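## Task

Arrange the nests so that N1 holds plate B83, N2 holds plate B33 and N3 holds plate B38. Every plate has to lie flat within its nest's locators, with its well A1 at the nest corner labelled A1. A plate that stays put only because the robot holds it does not count. Finish by releasing and moving the gripper away.

## Robot and tools

Robot: a single four-axis SCARA plate mover. Its joints are lift (m, 0.000 to 0.550), shoulder (-2.000 to 2.000 rad), elbow (-2.800 to 2.800 rad) and wrist yaw (-12.566 to 12.566 rad), plus a two-finger gripper. The gripper always stays level and can only turn about vertical. Its fingers point along the gripper's +x axis and close along its y axis. The commanded point, end_effector_position, sits midway between the rubber pads, 2 to 3 cm behind the fingertips. Keep the elbow angle in Joint positions more than 0.4 rad away from 0, otherwise the arm may fold and fault.

Scene frame: the origin is on the table top directly under the arm base, +z is up, +x points forward, and +y is to the left when looking along +x. Seen from above, the nests run clockwise as N1, OUT, N2, N3. OUT starts empty and can be used as a spare spot. Plates can only be told apart by their ID labels. Well A1 is the plate's cut-off corner and must go at the nest corner marked A1.

Tool execute_actions, argument actions, which is a list holding zero or one item:
- [] returns the current state without commanding anything.
- {"rows": [[...]], "steps": n} is a motion of up to 15 control steps at 1/30 s each (default 15). Each row is used for one step, and if rows run out the last row repeats.
- {"steps": n} without rows waits up to 300 steps, counted from the previous result, so reply time is included.
The optional pictures flag (boolean) turns camera images on or off. A refused call sends nothing to the robot.

Row layout, used by both execute_actions and move: 5 numbers, each in [-1, 1], in the order dx, dy, dz, rz, opening. This robot has one arm, so there is one row per step. dx, dy, dz, rz are an offset, not a pose. They are given in the gripper's own axes and measured from the gripper pose in the most recent result that showed it. Before any such result exists in the scene, and for the second or later call in one reply, they are measured from where the robot is when the action starts. Every row is measured from that same reference, not from the row before it. Scale: 1.0 equals 0.6 m for translation or 180 degrees for rz. Positive rz turns from +x toward +y. An all-zero offset pulls the gripper back to the reference pose, so it does not act as a wait. Repeating a small offset against a firm surface therefore does not push harder, but against something that yields it does. opening is absolute: +1 is fully open at 0.140 m and -1 is closed, which still leaves a 0.066 m gap. Going fully open to closed takes at least about 0.6 s. On each step the command is clipped to within 70 mm and 16 degrees of the measured pose. After an action the arm continues only to the last clipped pose, so for long distances check the result and send the remainder.

Tool move: target is one row as above (offset from the last shown pose). speed is in m/s, 0.002 to 0.5, default 0.25, and turning is capped at twice that value in rad/s. It follows a straight path lasting 0.5 to 10 s and stops short if the path would take longer. The opening is sent at the start. The path does not avoid obstacles, the gripper may lag, stray or overshoot the speed, and faster or deeper contact hits harder. The result includes a line move: with the outcome (done, off_target, moving, held, fault), the limits that acted (paced means the pose was clipped, held means some steps were blocked, after which the arm can suddenly speed up), and the distance to target. The result includes pictures.

Tool wait: seconds from 0 to 10. Nothing new is commanded and the scene keeps running. Tool zoom_image: camera is cam_low (672x504) or cam_wrist (616x616), and region is [x0, y0, x1, y1] in pixels from the top-left, at most 504x504. Tool finished_scene: scene is 1 or 2. Replying without any tool call ends all remaining scenes.

Results: the state line gives end_effector_position (m) and end_effector_quat_wxyz in the scene frame. The hand position may be slightly off, more so at long reach. Joint positions lists lift, shoulder, elbow, wrist yaw, then the pad gap in m. grip_measured is the finger opening on the command scale, with possibly about 1 mm constant error. To hold a plate, command an opening about 0.04 below grip_measured, or less for a lighter grip. The pad force is about 18 N, and fast closing can squeeze harder. A line saying pose unreachable, or HELD on a step, means the clearance check changed or blocked the command. Hand target shows the pose the controller is currently driving toward.

Hazards: contact torque at a joint's load limit (lift 57 N, shoulder 8.55 N m, elbow 4.27 N m, wrist yaw 1.42 N m, including the held load) causes a 10 s stop. A held load heats the motors: a MOTOR HOT warning appears at 85 °C, and at 100 °C the brakes lock until the motors cool. So do not hold plates while thinking at length. Brief external pushes may move loose objects. A drop of a few millimetres while placing is fine, but longer falls fail the task. Anything leaving the table ends the scene. Avoid slams, hard pushes and slips. Always open the gripper and lift clear before calling finished_scene.

Each tool is called by a JSON object that holds its "name" and its "arguments".

## Session

I'll start by looking at the scene.

{"name": "execute_actions", "arguments": {"actions": []}}

Scene clock: 0.00 s of 12600.00 s.
end_effector_position=(+0.7494, -0.1926, +0.0785) grip_measured=+0.99 end_effector_quat_wxyz=(+0.911, +0.000, +0.000, -0.413)
Joint positions: [ 0.074  0.136  2.457 -3.446  0.14 ]
Motor temperatures (°C, as the motors report them): [37 24 25 24]
Hand target: +0.749, -0.193, +0.079; +0.911, +0.000, +0.000, -0.413

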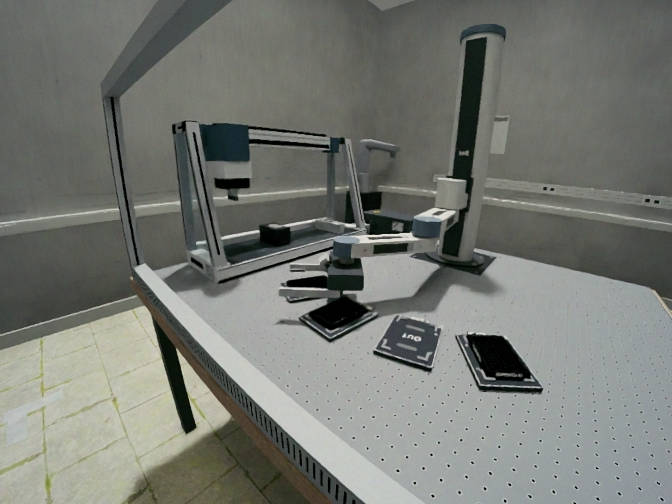

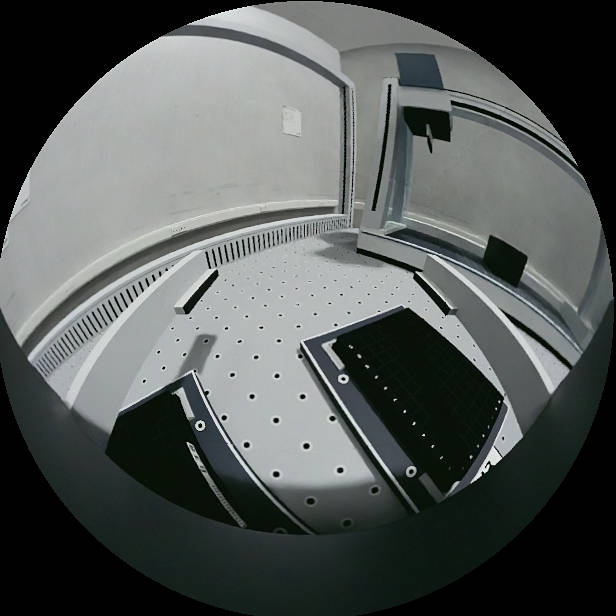

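{"name": "zoom_image", "arguments": {"camera": "cam_low", "region": [260, 260, 560, 410]}}

Region (260, 260, 560, 410) of cam_low's 672x504 image, scaled by 1.680, with more detail than that image has.

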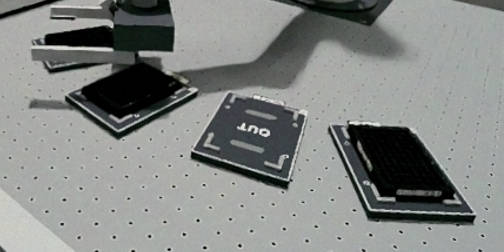

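{"name": "zoom_image", "arguments": {"camera": "cam_wrist", "region": [80, 300, 540, 560]}}

Region (80, 300, 540, 560) of cam_wrist's 616x616 image, scaled by 1.096, with more detail than that image has; it fills the top 285 rows of this view, and the rest is white.

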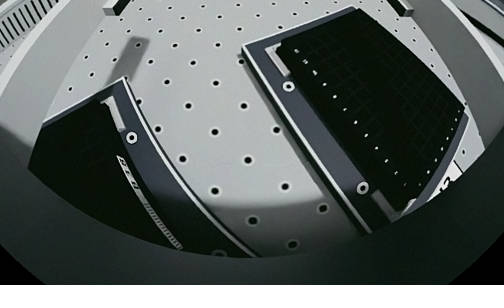

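{"name": "move", "arguments": {"target": [-0.2, 0, 0.25, 0, 1]}}

Scene clock: 22.47 s of 12600.00 s.
end_effector_position=(+0.6705, -0.1020, +0.2286) grip_measured=+0.99 end_effector_quat_wxyz=(+0.911, +0.000, +0.000, -0.413)
Joint positions: [ 0.224  0.631  1.771 -3.254  0.14 ]
Motor temperatures (°C, as the motors report them): [37 24 25 24]
Hand target: +0.670, -0.102, +0.229; +0.911, +0.000, +0.000, -0.413
Off the commanded pose: 0.000 m, 0 deg.
After step 90, 18.30 s passed at rest.
move: done

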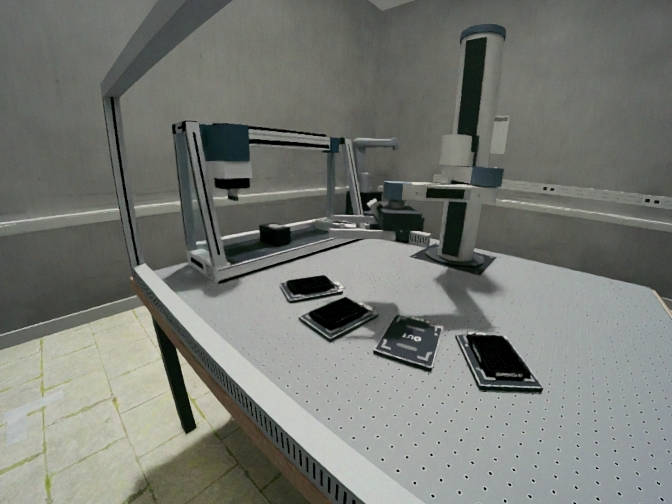

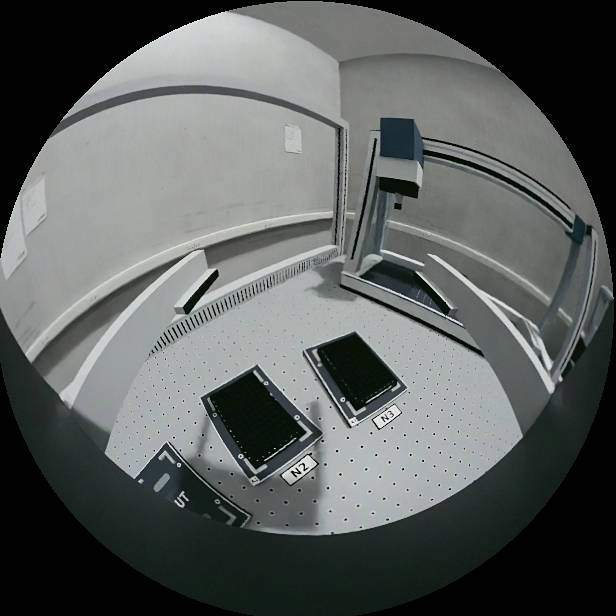

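{"name": "zoom_image", "arguments": {"camera": "cam_wrist", "region": [120, 310, 420, 540]}}

Region (120, 310, 420, 540) of cam_wrist's 616x616 image, scaled by 1.680, with more detail than that image has; it fills the top 386 rows of this view, and the rest is white.

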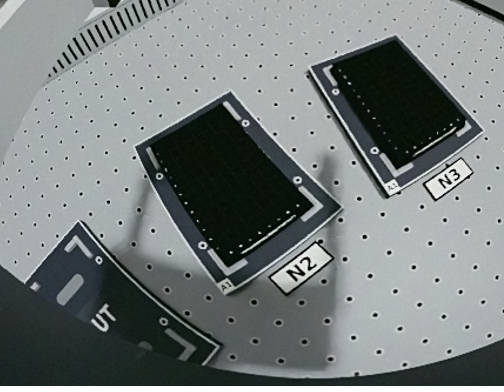

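{"name": "move", "arguments": {"target": [-0.202, -0.094, -0.131, 0.243, 1]}}

Scene clock: 73.40 s of 12600.00 s.
end_effector_position=(+0.5481, -0.0479, +0.1499) grip_measured=+0.99 end_effector_quat_wxyz=(+0.999, +0.000, +0.000, -0.045)
Joint positions: [ 0.145  0.803  0.932 -1.824  0.14 ]
Motor temperatures (°C, as the motors report them): [37 24 25 24]
Hand target: +0.548, -0.048, +0.150; +0.999, +0.000, +0.000, -0.044
Off the commanded pose: 0.000 m, 0 deg.
After step 90, 46.10 s passed at rest.
move: done

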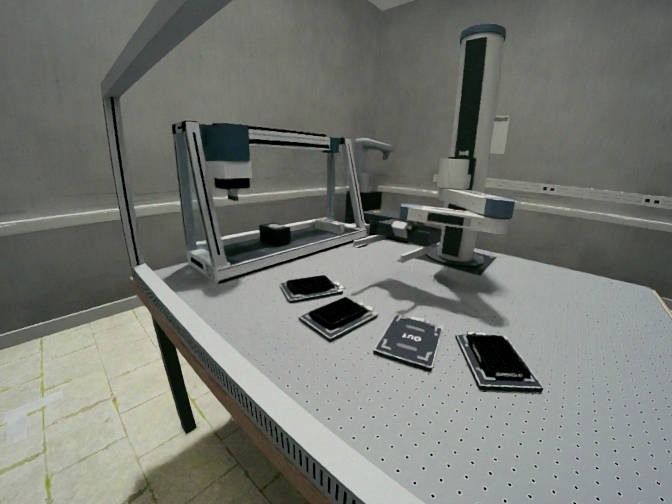

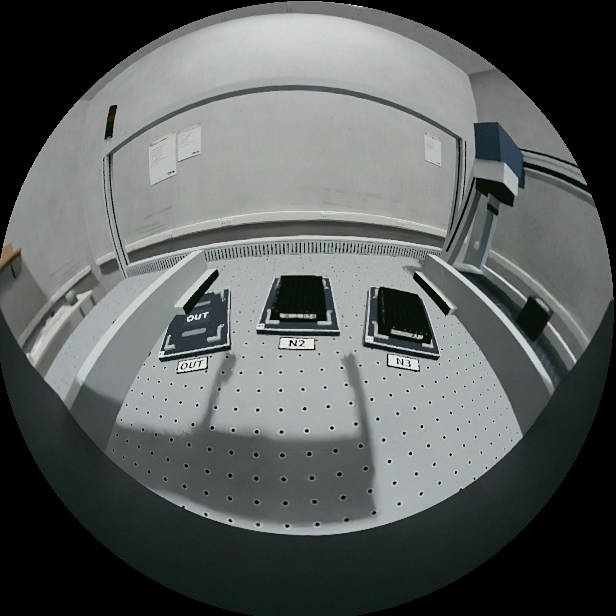

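{"name": "zoom_image", "arguments": {"camera": "cam_wrist", "region": [150, 260, 450, 380]}}

Region (150, 260, 450, 380) of cam_wrist's 616x616 image, scaled by 1.680, with more detail than that image has; it fills the top 202 rows of this view, and the rest is white.

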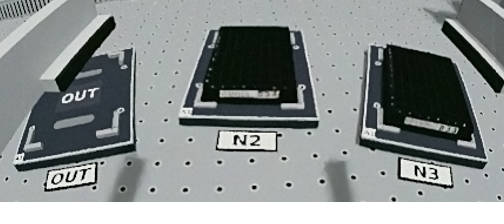

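{"name": "move", "arguments": {"target": [0.09, 0, -0.11, 0, 1]}}

{"name": "zoom_image", "arguments": {"camera": "cam_wrist", "region": [180, 260, 480, 430]}}

Scene clock: 86.10 s of 12600.00 s.
end_effector_position=(+0.6020, -0.0527, +0.0839) grip_measured=+0.99 end_effector_quat_wxyz=(+0.999, +0.000, +0.000, -0.044)
Joint positions: [ 0.079  0.729  1.176 -1.994  0.14 ]
Motor temperatures (°C, as the motors report them): [37 24 25 24]
Hand target: +0.602, -0.053, +0.084; +0.999, +0.000, +0.000, -0.045
Off the commanded pose: 0.000 m, 0 deg.
After step 90, 8.93 s passed at rest.
move: done

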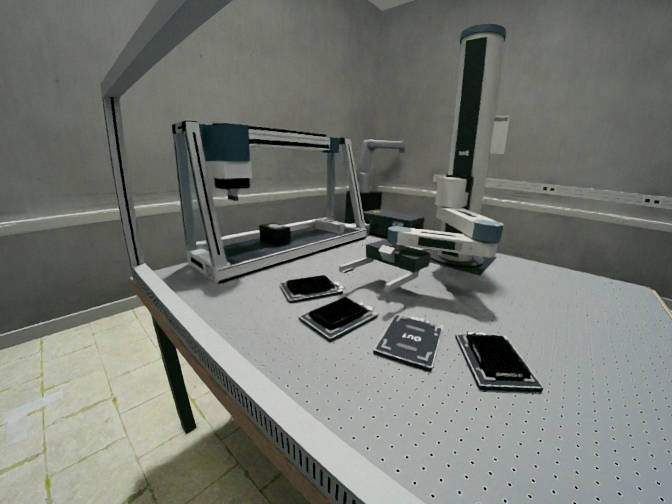

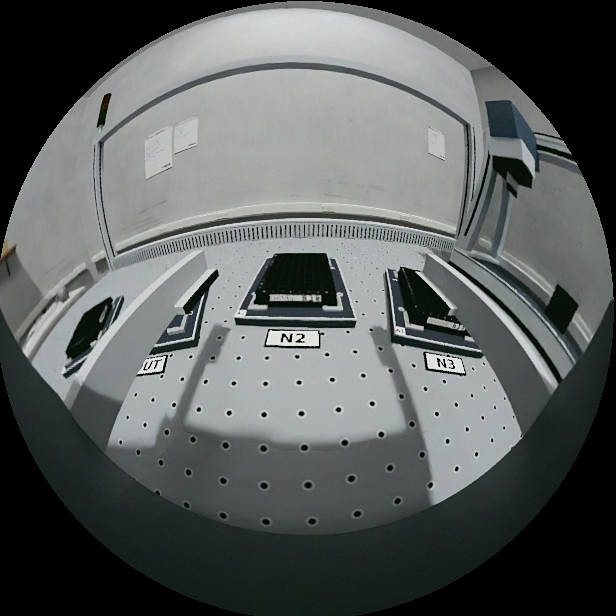

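Region (180, 260, 480, 430) of cam_wrist's 616x616 image, scaled by 1.680, with more detail than that image has; it fills the top 286 rows of this view, and the rest is white.

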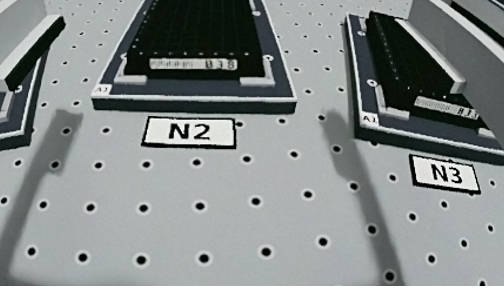

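{"name": "zoom_image", "arguments": {"camera": "cam_wrist", "region": [240, 280, 480, 340]}}

Region (240, 280, 480, 340) of cam_wrist's 616x616 image, scaled by 2.100, with more detail than that image has; it fills the top 126 rows of this view, and the rest is white.

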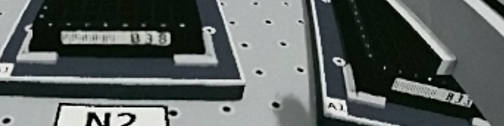

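{"name": "move", "arguments": {"target": [-0.031, -0.2165, 0, -0.069, 1]}}

{"name": "zoom_image", "arguments": {"camera": "cam_wrist", "region": [160, 240, 460, 400]}}

Scene clock: 111.83 s of 12600.00 s.
end_effector_position=(+0.5718, -0.1805, +0.0839) grip_measured=+0.99 end_effector_quat_wxyz=(+0.988, +0.000, +0.000, -0.152)
Joint positions: [ 0.079  0.372  1.209 -1.887  0.14 ]
Motor temperatures (°C, as the motors report them): [37 24 25 24]
Hand target: +0.572, -0.180, +0.084; +0.988, +0.000, +0.000, -0.152
Off the commanded pose: 0.000 m, 0 deg.
After step 90, 21.83 s passed at rest.
move: done

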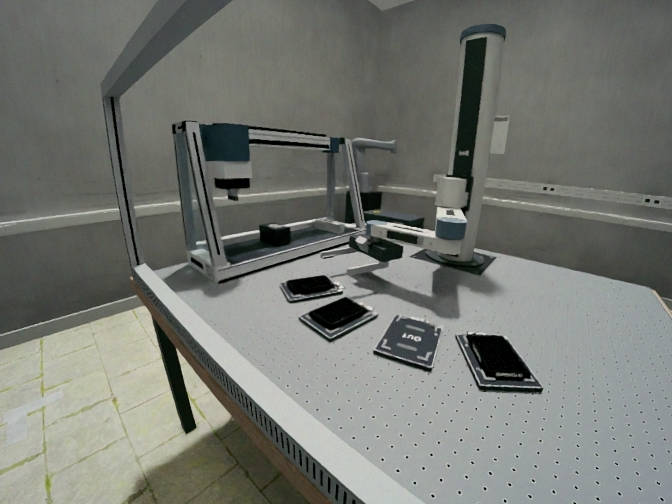

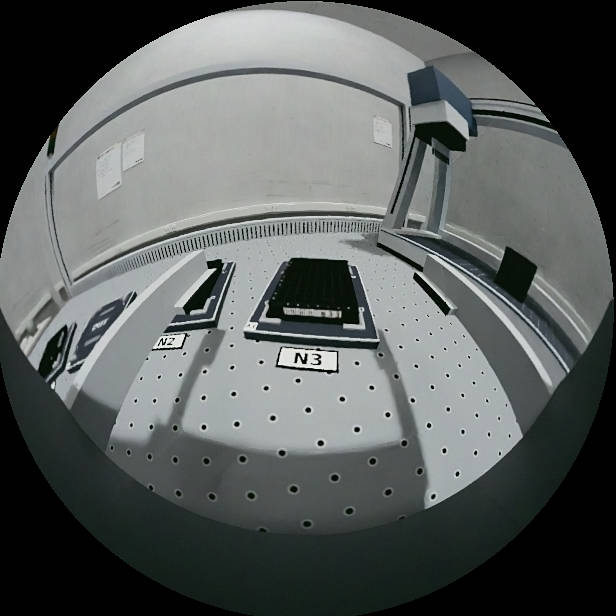

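Region (160, 240, 460, 400) of cam_wrist's 616x616 image, scaled by 1.680, with more detail than that image has; it fills the top 269 rows of this view, and the rest is white.

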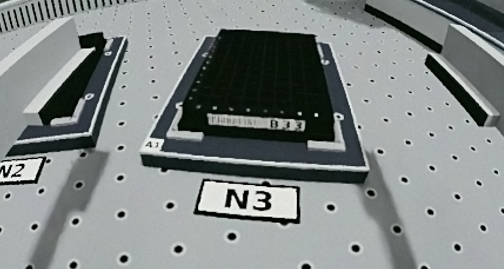

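{"name": "move", "arguments": {"target": [0.175, -0.01, -0.04, -0.025, 1], "speed": 0.15}}

Scene clock: 144.40 s of 12600.00 s.
end_effector_position=(+0.6702, -0.2178, +0.0599) grip_measured=+0.99 end_effector_quat_wxyz=(+0.982, +0.000, +0.000, -0.191)
Joint positions: [ 0.055  0.204  1.757 -2.345  0.14 ]
Motor temperatures (°C, as the motors report them): [37 24 25 24]
Hand target: +0.670, -0.218, +0.060; +0.982, +0.000, +0.000, -0.191
Off the commanded pose: 0.000 m, 0 deg.
After step 90, 28.50 s passed at rest.
move: done

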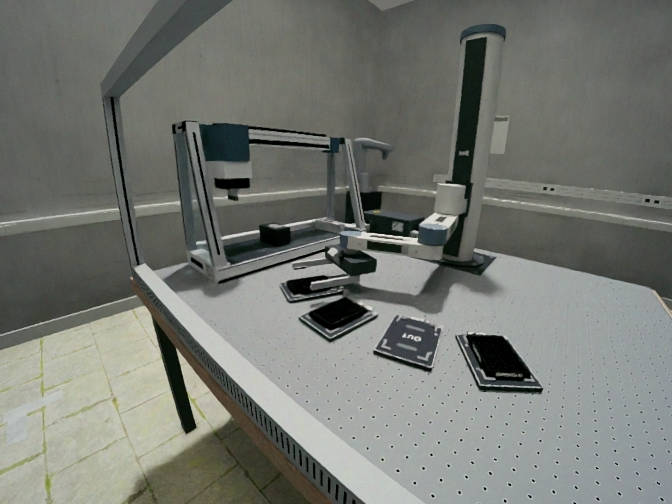

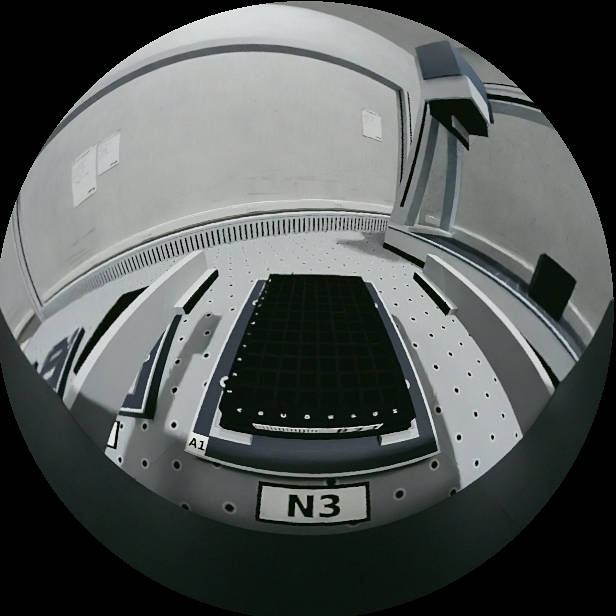

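{"name": "move", "arguments": {"target": [0.015, 0, -0.076, 0, 1], "speed": 0.08}}

Scene clock: 161.57 s of 12600.00 s.
end_effector_position=(+0.6782, -0.2210, +0.0153) grip_measured=+0.99 end_effector_quat_wxyz=(+0.982, +0.000, +0.000, -0.191)
Joint positions: [ 0.01   0.181  1.81  -2.375  0.14 ]
Motor temperatures (°C, as the motors report them): [37 24 25 24]
Hand target: +0.679, -0.221, +0.014; +0.982, +0.000, +0.000, -0.191
Off the commanded pose: 0.001 m, 0 deg.
After step 90, 13.33 s passed at rest.
move: done

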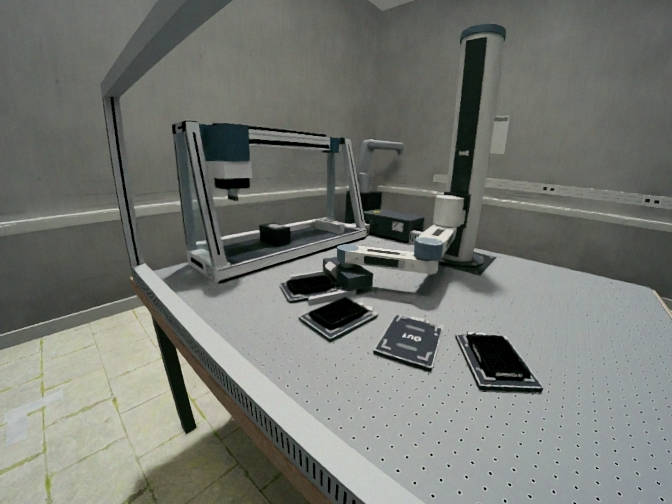

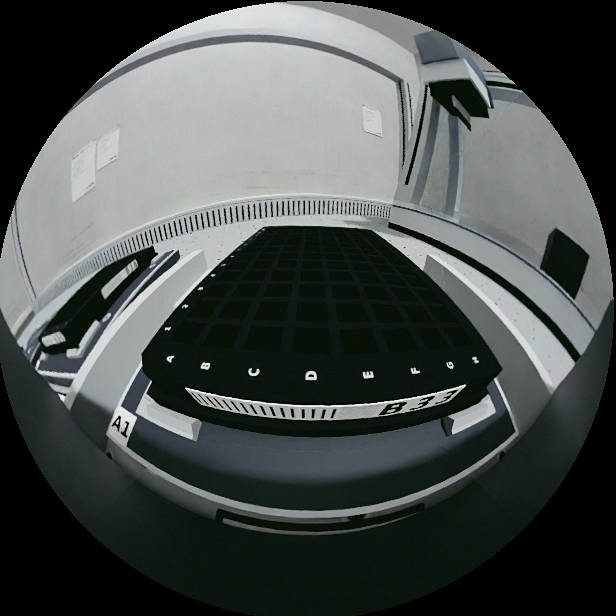

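Now close the gripper on the plate.

{"name": "move", "arguments": {"target": [0, 0, 0, 0, -0.55]}}

Scene clock: 165.33 s of 12600.00 s.
end_effector_position=(+0.6791, -0.2197, +0.0154) grip_measured=+0.49 end_effector_quat_wxyz=(+0.982, +0.000, +0.000, -0.189)
Joint positions: [ 0.01   0.183  1.812 -2.374  0.121]
Motor temperatures (°C, as the motors report them): [36 24 26 24]
Hand target: +0.678, -0.221, +0.015; +0.982, +0.000, +0.000, -0.191
Off the commanded pose: 0.002 m, 0 deg.
After step 90, 0.07 s passed at rest.
move: done

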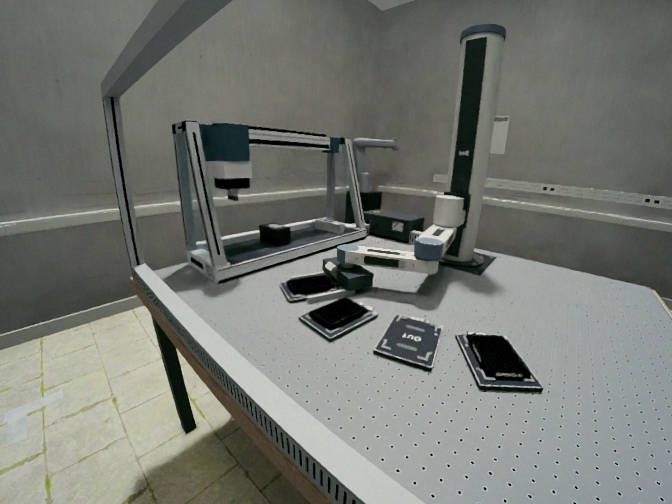

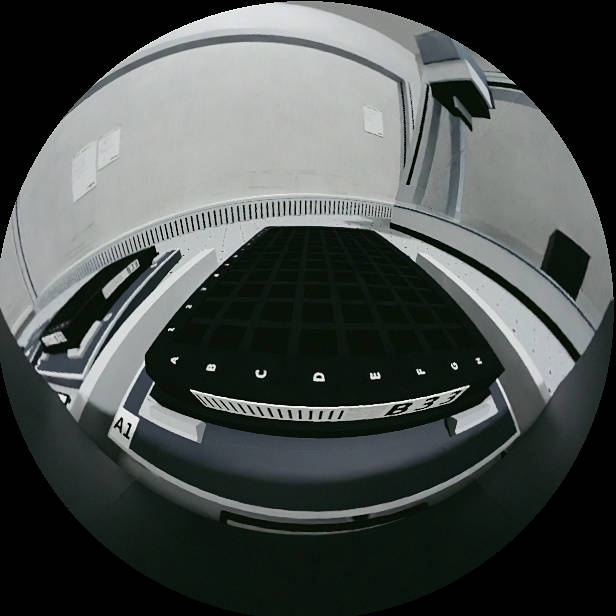

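{"name": "move", "arguments": {"target": [0, 0, 0.012, 0, 0.7], "speed": 0.05}}

{"name": "move", "arguments": {"target": [0, 0, 0, 0, -0.55]}}

Scene clock: 171.90 s of 12600.00 s.
end_effector_position=(+0.6791, -0.2196, +0.0226) grip_measured=+0.70 end_effector_quat_wxyz=(+0.982, +0.000, +0.000, -0.188)
Joint positions: [ 0.018  0.183  1.812 -2.374  0.129]
Motor temperatures (°C, as the motors report them): [36 24 26 24]
Hand target: +0.679, -0.220, +0.023; +0.982, +0.000, +0.000, -0.189
Off the commanded pose: 0.000 m, 0 deg.
After step 90, 2.87 s passed at rest.
move: done

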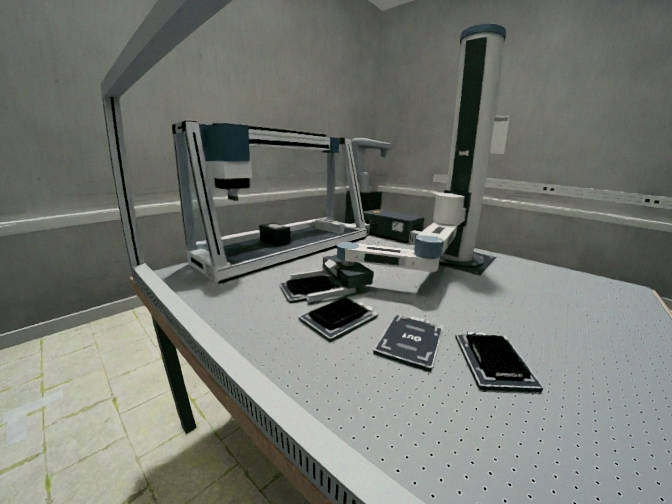

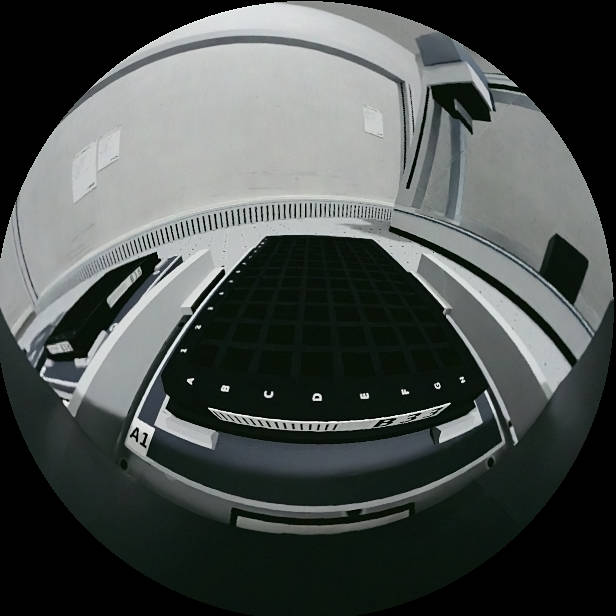

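Scene clock: 172.40 s of 12600.00 s.
end_effector_position=(+0.6791, -0.2197, +0.0226) grip_measured=+0.49 end_effector_quat_wxyz=(+0.982, +0.000, +0.000, -0.189)
Joint positions: [ 0.018  0.183  1.812 -2.375  0.121]
Motor temperatures (°C, as the motors report them): [36 24 26 24]
Hand target: +0.679, -0.220, +0.023; +0.982, +0.000, +0.000, -0.188
Off the commanded pose: 0.000 m, 0 deg.
move: done

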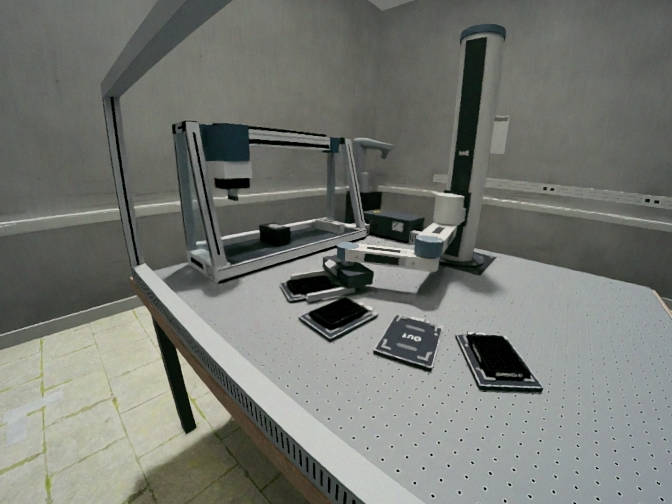

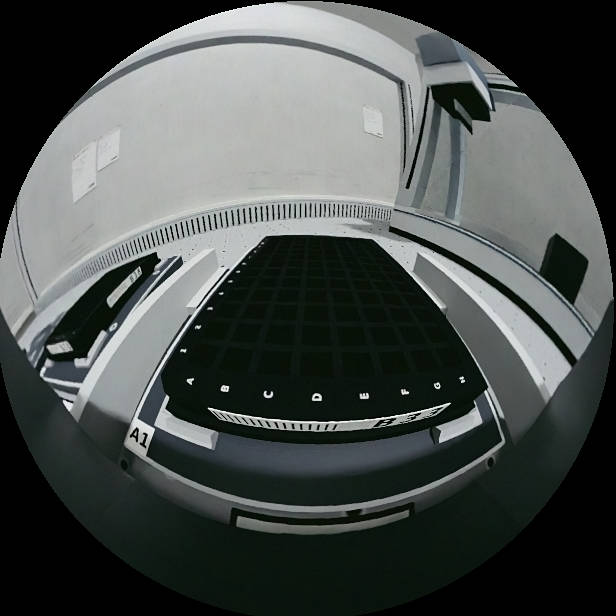

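{"name": "move", "arguments": {"target": [0, 0, 0.018, 0, 0.7], "speed": 0.05}}

{"name": "move", "arguments": {"target": [0, 0, 0, 0, -0.55]}}

Scene clock: 179.40 s of 12600.00 s.
end_effector_position=(+0.6791, -0.2197, +0.0335) grip_measured=+0.70 end_effector_quat_wxyz=(+0.982, +0.000, +0.000, -0.189)
Joint positions: [ 0.028  0.183  1.812 -2.375  0.129]
Motor temperatures (°C, as the motors report them): [36 24 26 24]
Hand target: +0.679, -0.220, +0.033; +0.982, +0.000, +0.000, -0.189
Off the commanded pose: 0.000 m, 0 deg.
After step 90, 3.30 s passed at rest.
move: done

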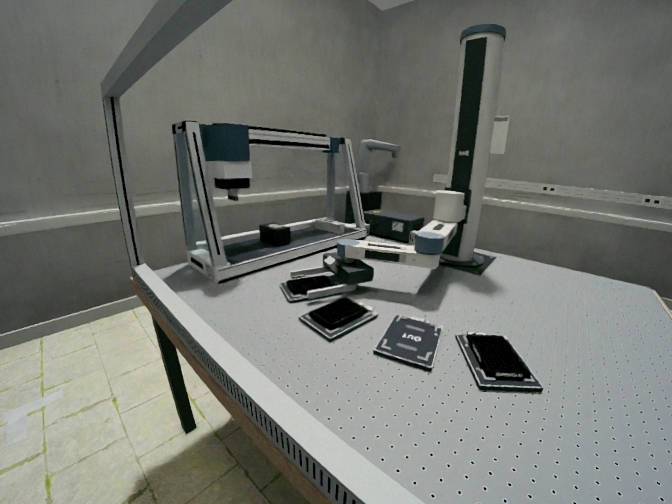

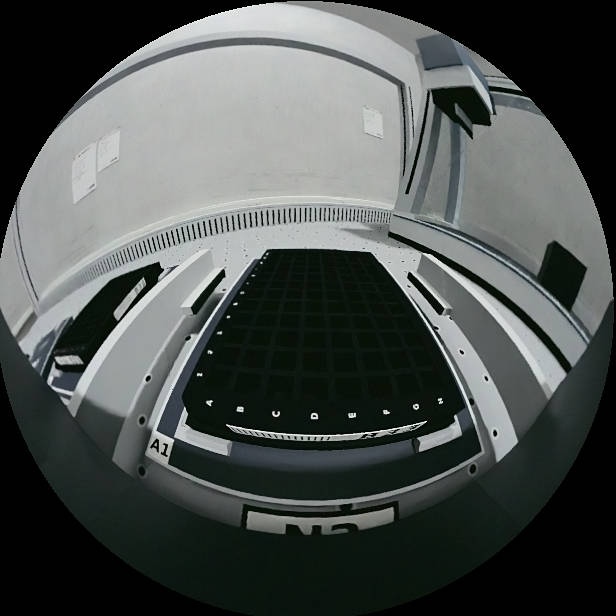

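Scene clock: 180.00 s of 12600.00 s.
end_effector_position=(+0.6791, -0.2197, +0.0335) grip_measured=-0.54 end_effector_quat_wxyz=(+0.982, +0.000, +0.000, -0.189)
Joint positions: [ 0.028  0.183  1.812 -2.375  0.083]
Motor temperatures (°C, as the motors report them): [36 24 26 24]
Hand target: +0.679, -0.220, +0.033; +0.982, +0.000, +0.000, -0.189
Off the commanded pose: 0.000 m, 0 deg.
move: done

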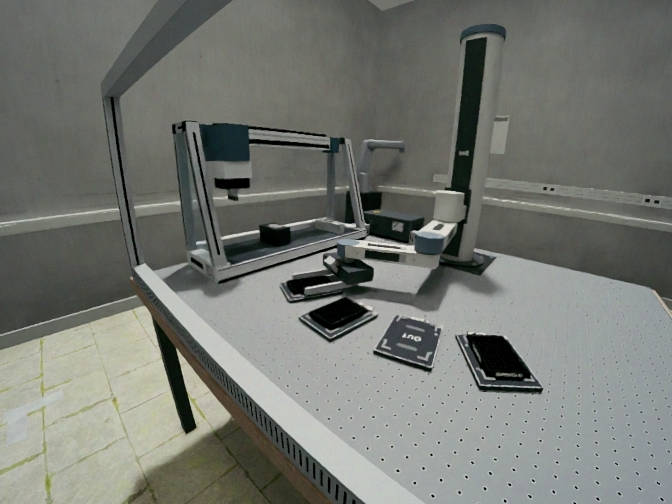

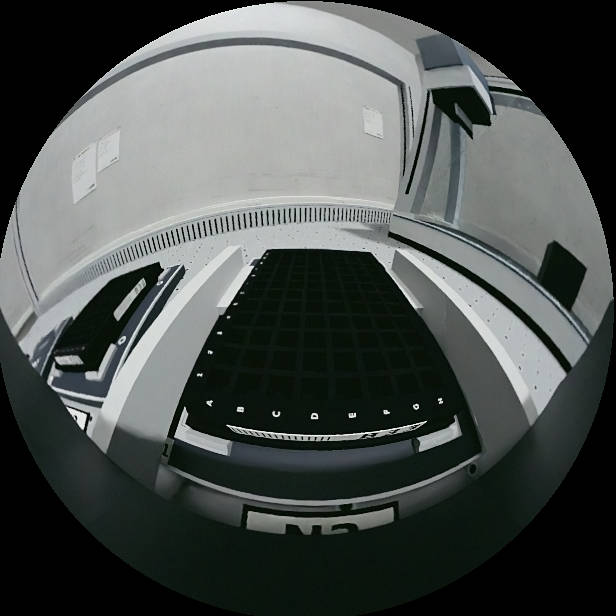

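{"name": "move", "arguments": {"target": [0.033, 0, -0.011, 0, -0.3], "speed": 0.03}}

{"name": "move", "arguments": {"target": [0, 0, 0, 0, -0.6]}}

Scene clock: 206.60 s of 12600.00 s.
end_effector_position=(+0.6908, -0.2264, +0.0294) grip_measured=-0.29 end_effector_quat_wxyz=(+0.982, +0.000, +0.000, -0.187)
Joint positions: [ 0.024  0.14   1.899 -2.416  0.092]
Motor temperatures (°C, as the motors report them): [36 24 28 25]
Hand target: +0.691, -0.227, +0.029; +0.982, +0.000, +0.000, -0.189
Off the commanded pose: 0.007 m, 0 deg.
TORQUE FAULT: the external load on joint 3 (elbow) reached its load limit, and the arm stopped for 10 seconds. The arm's remaining commands of this call were not run. The arm holds where it stopped, with its grip as last carried out, and accepts commands again: back off and push less far. The arm stops again, at the same cost, whenever a joint's load reaches its limit.
After step 90, 12.97 s passed at rest.
move: fault

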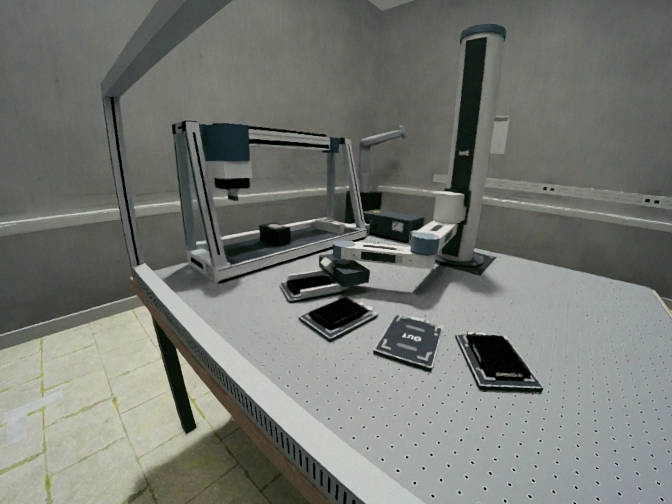

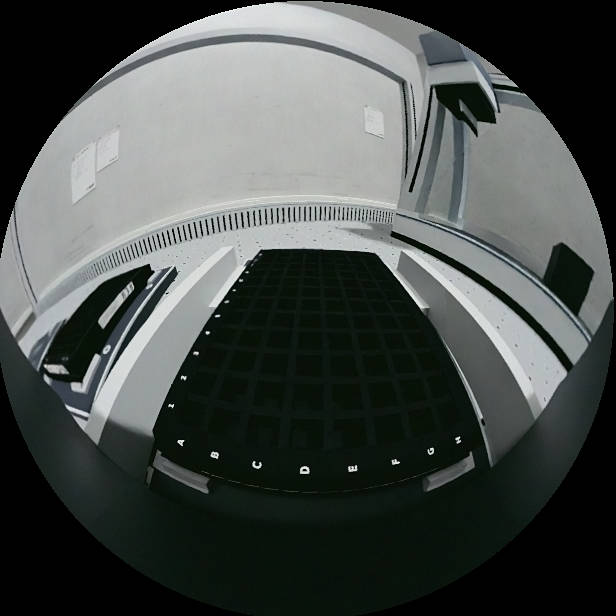

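not run: a fault stop came before this call.

{"name": "move", "arguments": {"target": [0, 0, 0, 0, -0.6]}}

Scene clock: 214.60 s of 12600.00 s.
end_effector_position=(+0.6904, -0.2263, +0.0297) grip_measured=-0.34 end_effector_quat_wxyz=(+0.983, +0.000, +0.000, -0.185)
Joint positions: [ 0.025  0.14   1.896 -2.409  0.091]
Motor temperatures (°C, as the motors report them): [36 24 29 25]
Hand target: +0.691, -0.226, +0.029; +0.982, +0.000, +0.000, -0.187
Off the commanded pose: 0.001 m, 0 deg.
After step 90, 4.50 s passed at rest.
move: done

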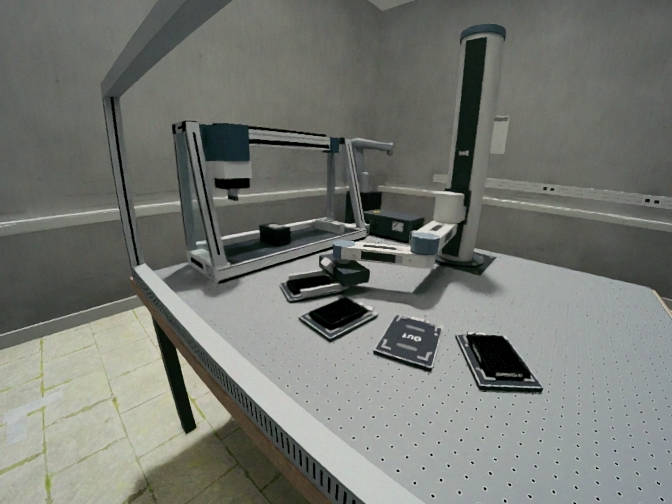

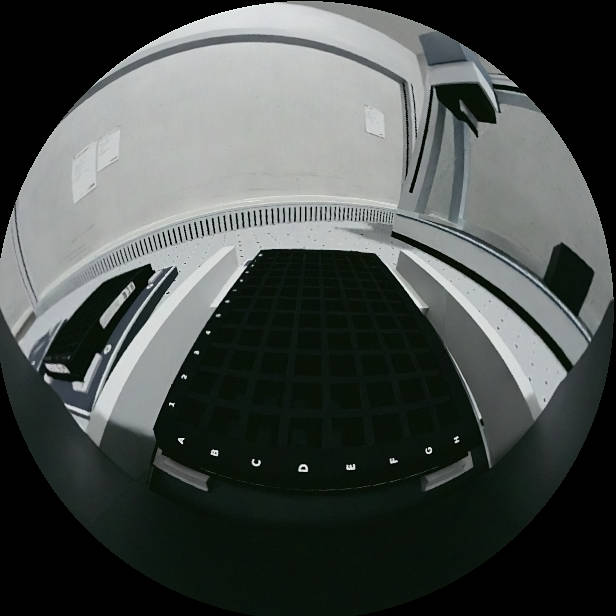

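{"name": "move", "arguments": {"target": [0, 0, 0.035, 0, -0.42], "speed": 0.03}}

Scene clock: 221.80 s of 12600.00 s.
end_effector_position=(+0.6905, -0.2261, +0.0508) grip_measured=-0.42 end_effector_quat_wxyz=(+0.983, +0.000, +0.000, -0.185)
Joint positions: [ 0.046  0.141  1.896 -2.409  0.087]
Motor temperatures (°C, as the motors report them): [36 24 29 25]
Hand target: +0.690, -0.226, +0.051; +0.983, +0.000, +0.000, -0.185
Off the commanded pose: 0.000 m, 0 deg.
After step 90, 3.27 s passed at rest.
move: done

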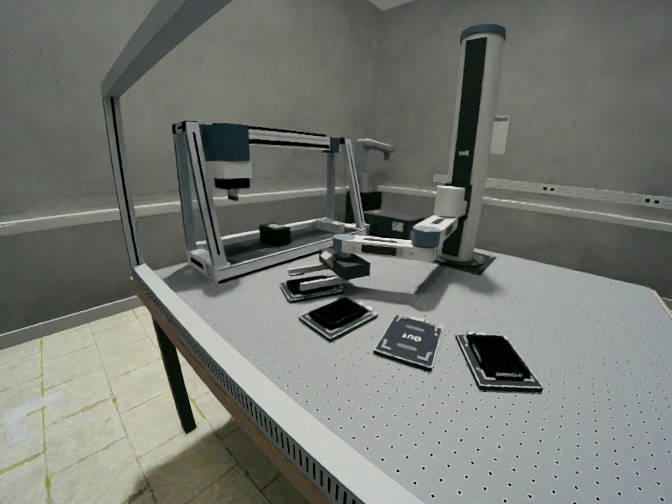

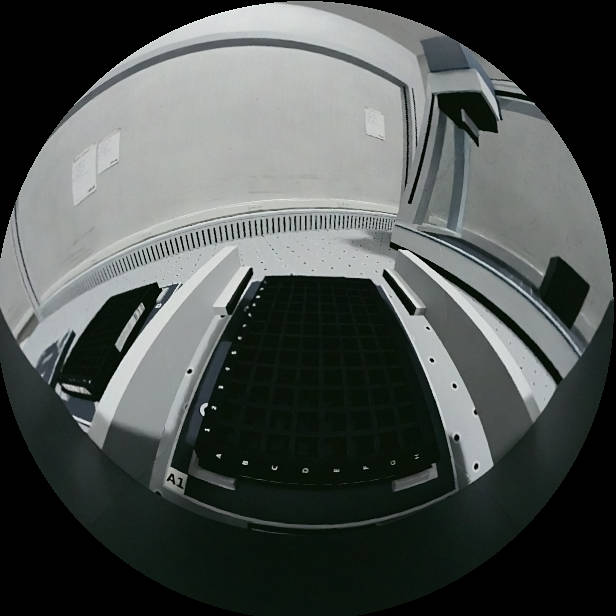

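{"name": "move", "arguments": {"target": [0.035, 0.005, 0, 0, 1], "speed": 0.05}}

{"name": "move", "arguments": {"target": [0, 0, -0.052, 0, 1], "speed": 0.05}}

{"name": "move", "arguments": {"target": [0, 0, 0, 0, -0.55]}}

Scene clock: 259.17 s of 12600.00 s.
end_effector_position=(+0.7111, -0.2309, +0.0508) grip_measured=+0.99 end_effector_quat_wxyz=(+0.983, +0.000, +0.000, -0.185)
Joint positions: [ 0.046  0.085  2.042 -2.499  0.14 ]
Motor temperatures (°C, as the motors report them): [36 24 27 24]
Hand target: +0.711, -0.231, +0.051; +0.983, +0.000, +0.000, -0.185
Off the commanded pose: 0.000 m, 0 deg.
After step 90, 33.67 s passed at rest.
move: done

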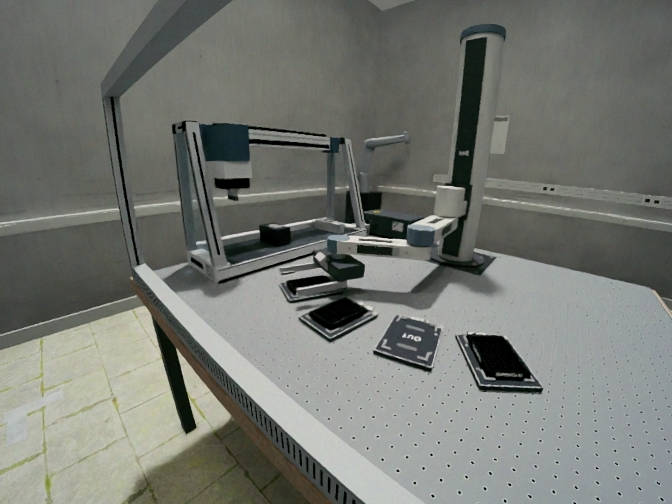

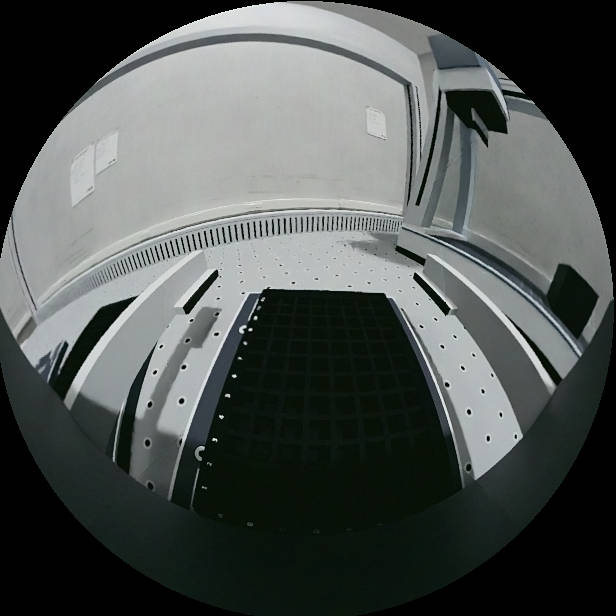

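Scene clock: 260.03 s of 12600.00 s.
end_effector_position=(+0.7111, -0.2309, +0.0197) grip_measured=+0.99 end_effector_quat_wxyz=(+0.983, +0.000, +0.000, -0.185)
Joint positions: [ 0.015  0.085  2.042 -2.499  0.14 ]
Motor temperatures (°C, as the motors report them): [36 24 27 24]
Hand target: +0.711, -0.231, +0.020; +0.983, +0.000, +0.000, -0.185
Off the commanded pose: 0.000 m, 0 deg.
move: done

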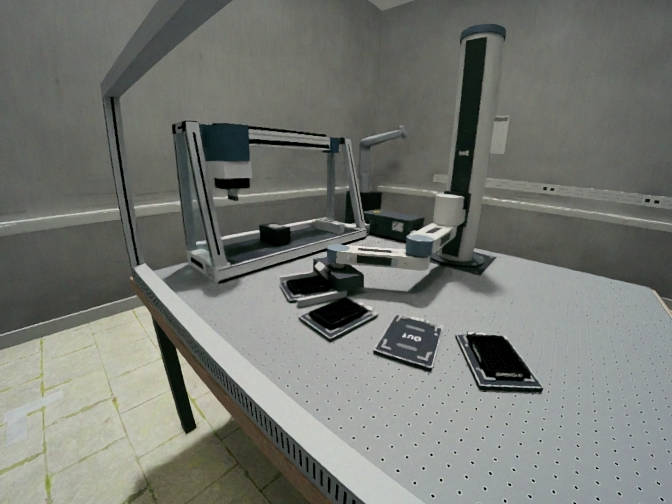

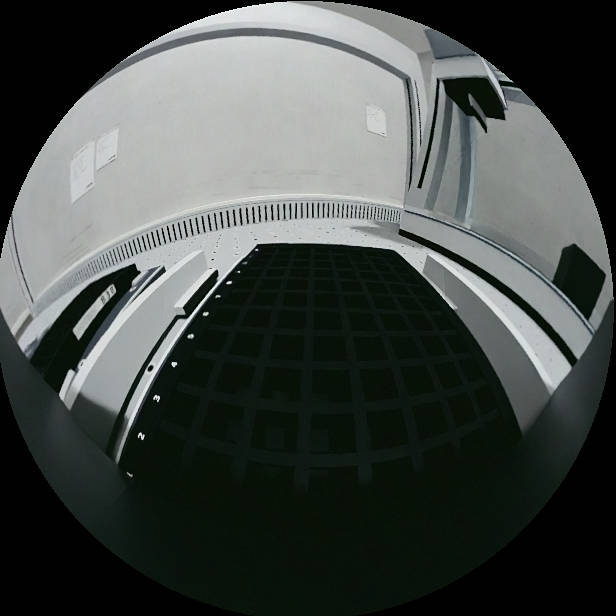

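Scene clock: 260.53 s of 12600.00 s.
end_effector_position=(+0.7099, -0.2333, +0.0198) grip_measured=+0.49 end_effector_quat_wxyz=(+0.982, +0.000, +0.000, -0.190)
Joint positions: [ 0.015  0.083  2.04  -2.506  0.121]
Motor temperatures (°C, as the motors report them): [36 24 27 24]
Hand target: +0.711, -0.231, +0.020; +0.983, +0.000, +0.000, -0.185
Off the commanded pose: 0.003 m, 1 deg.
move: done

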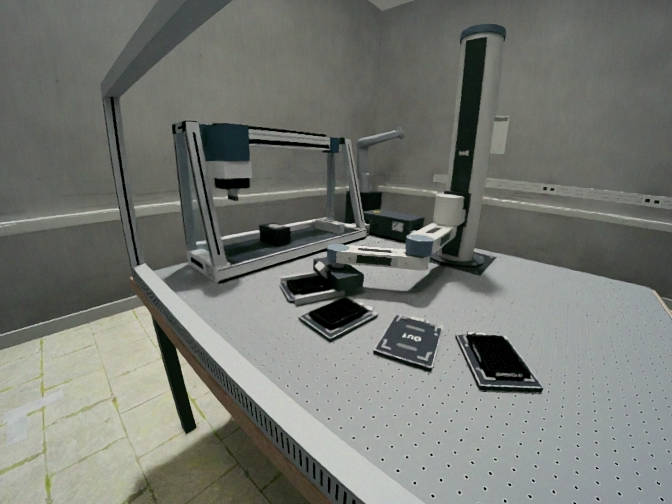

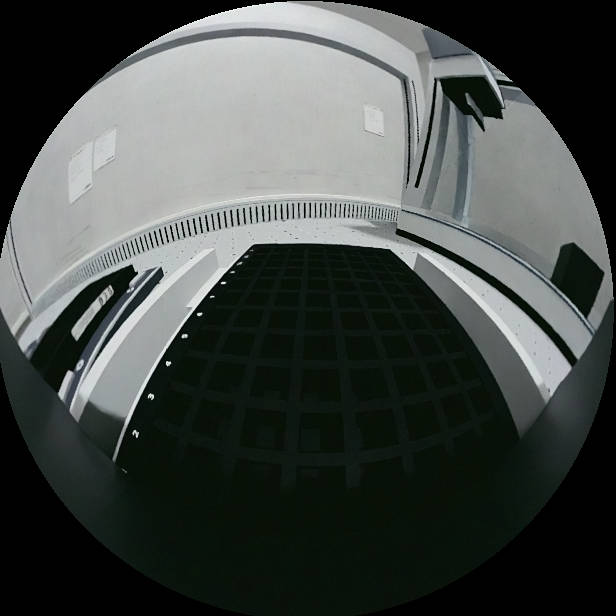

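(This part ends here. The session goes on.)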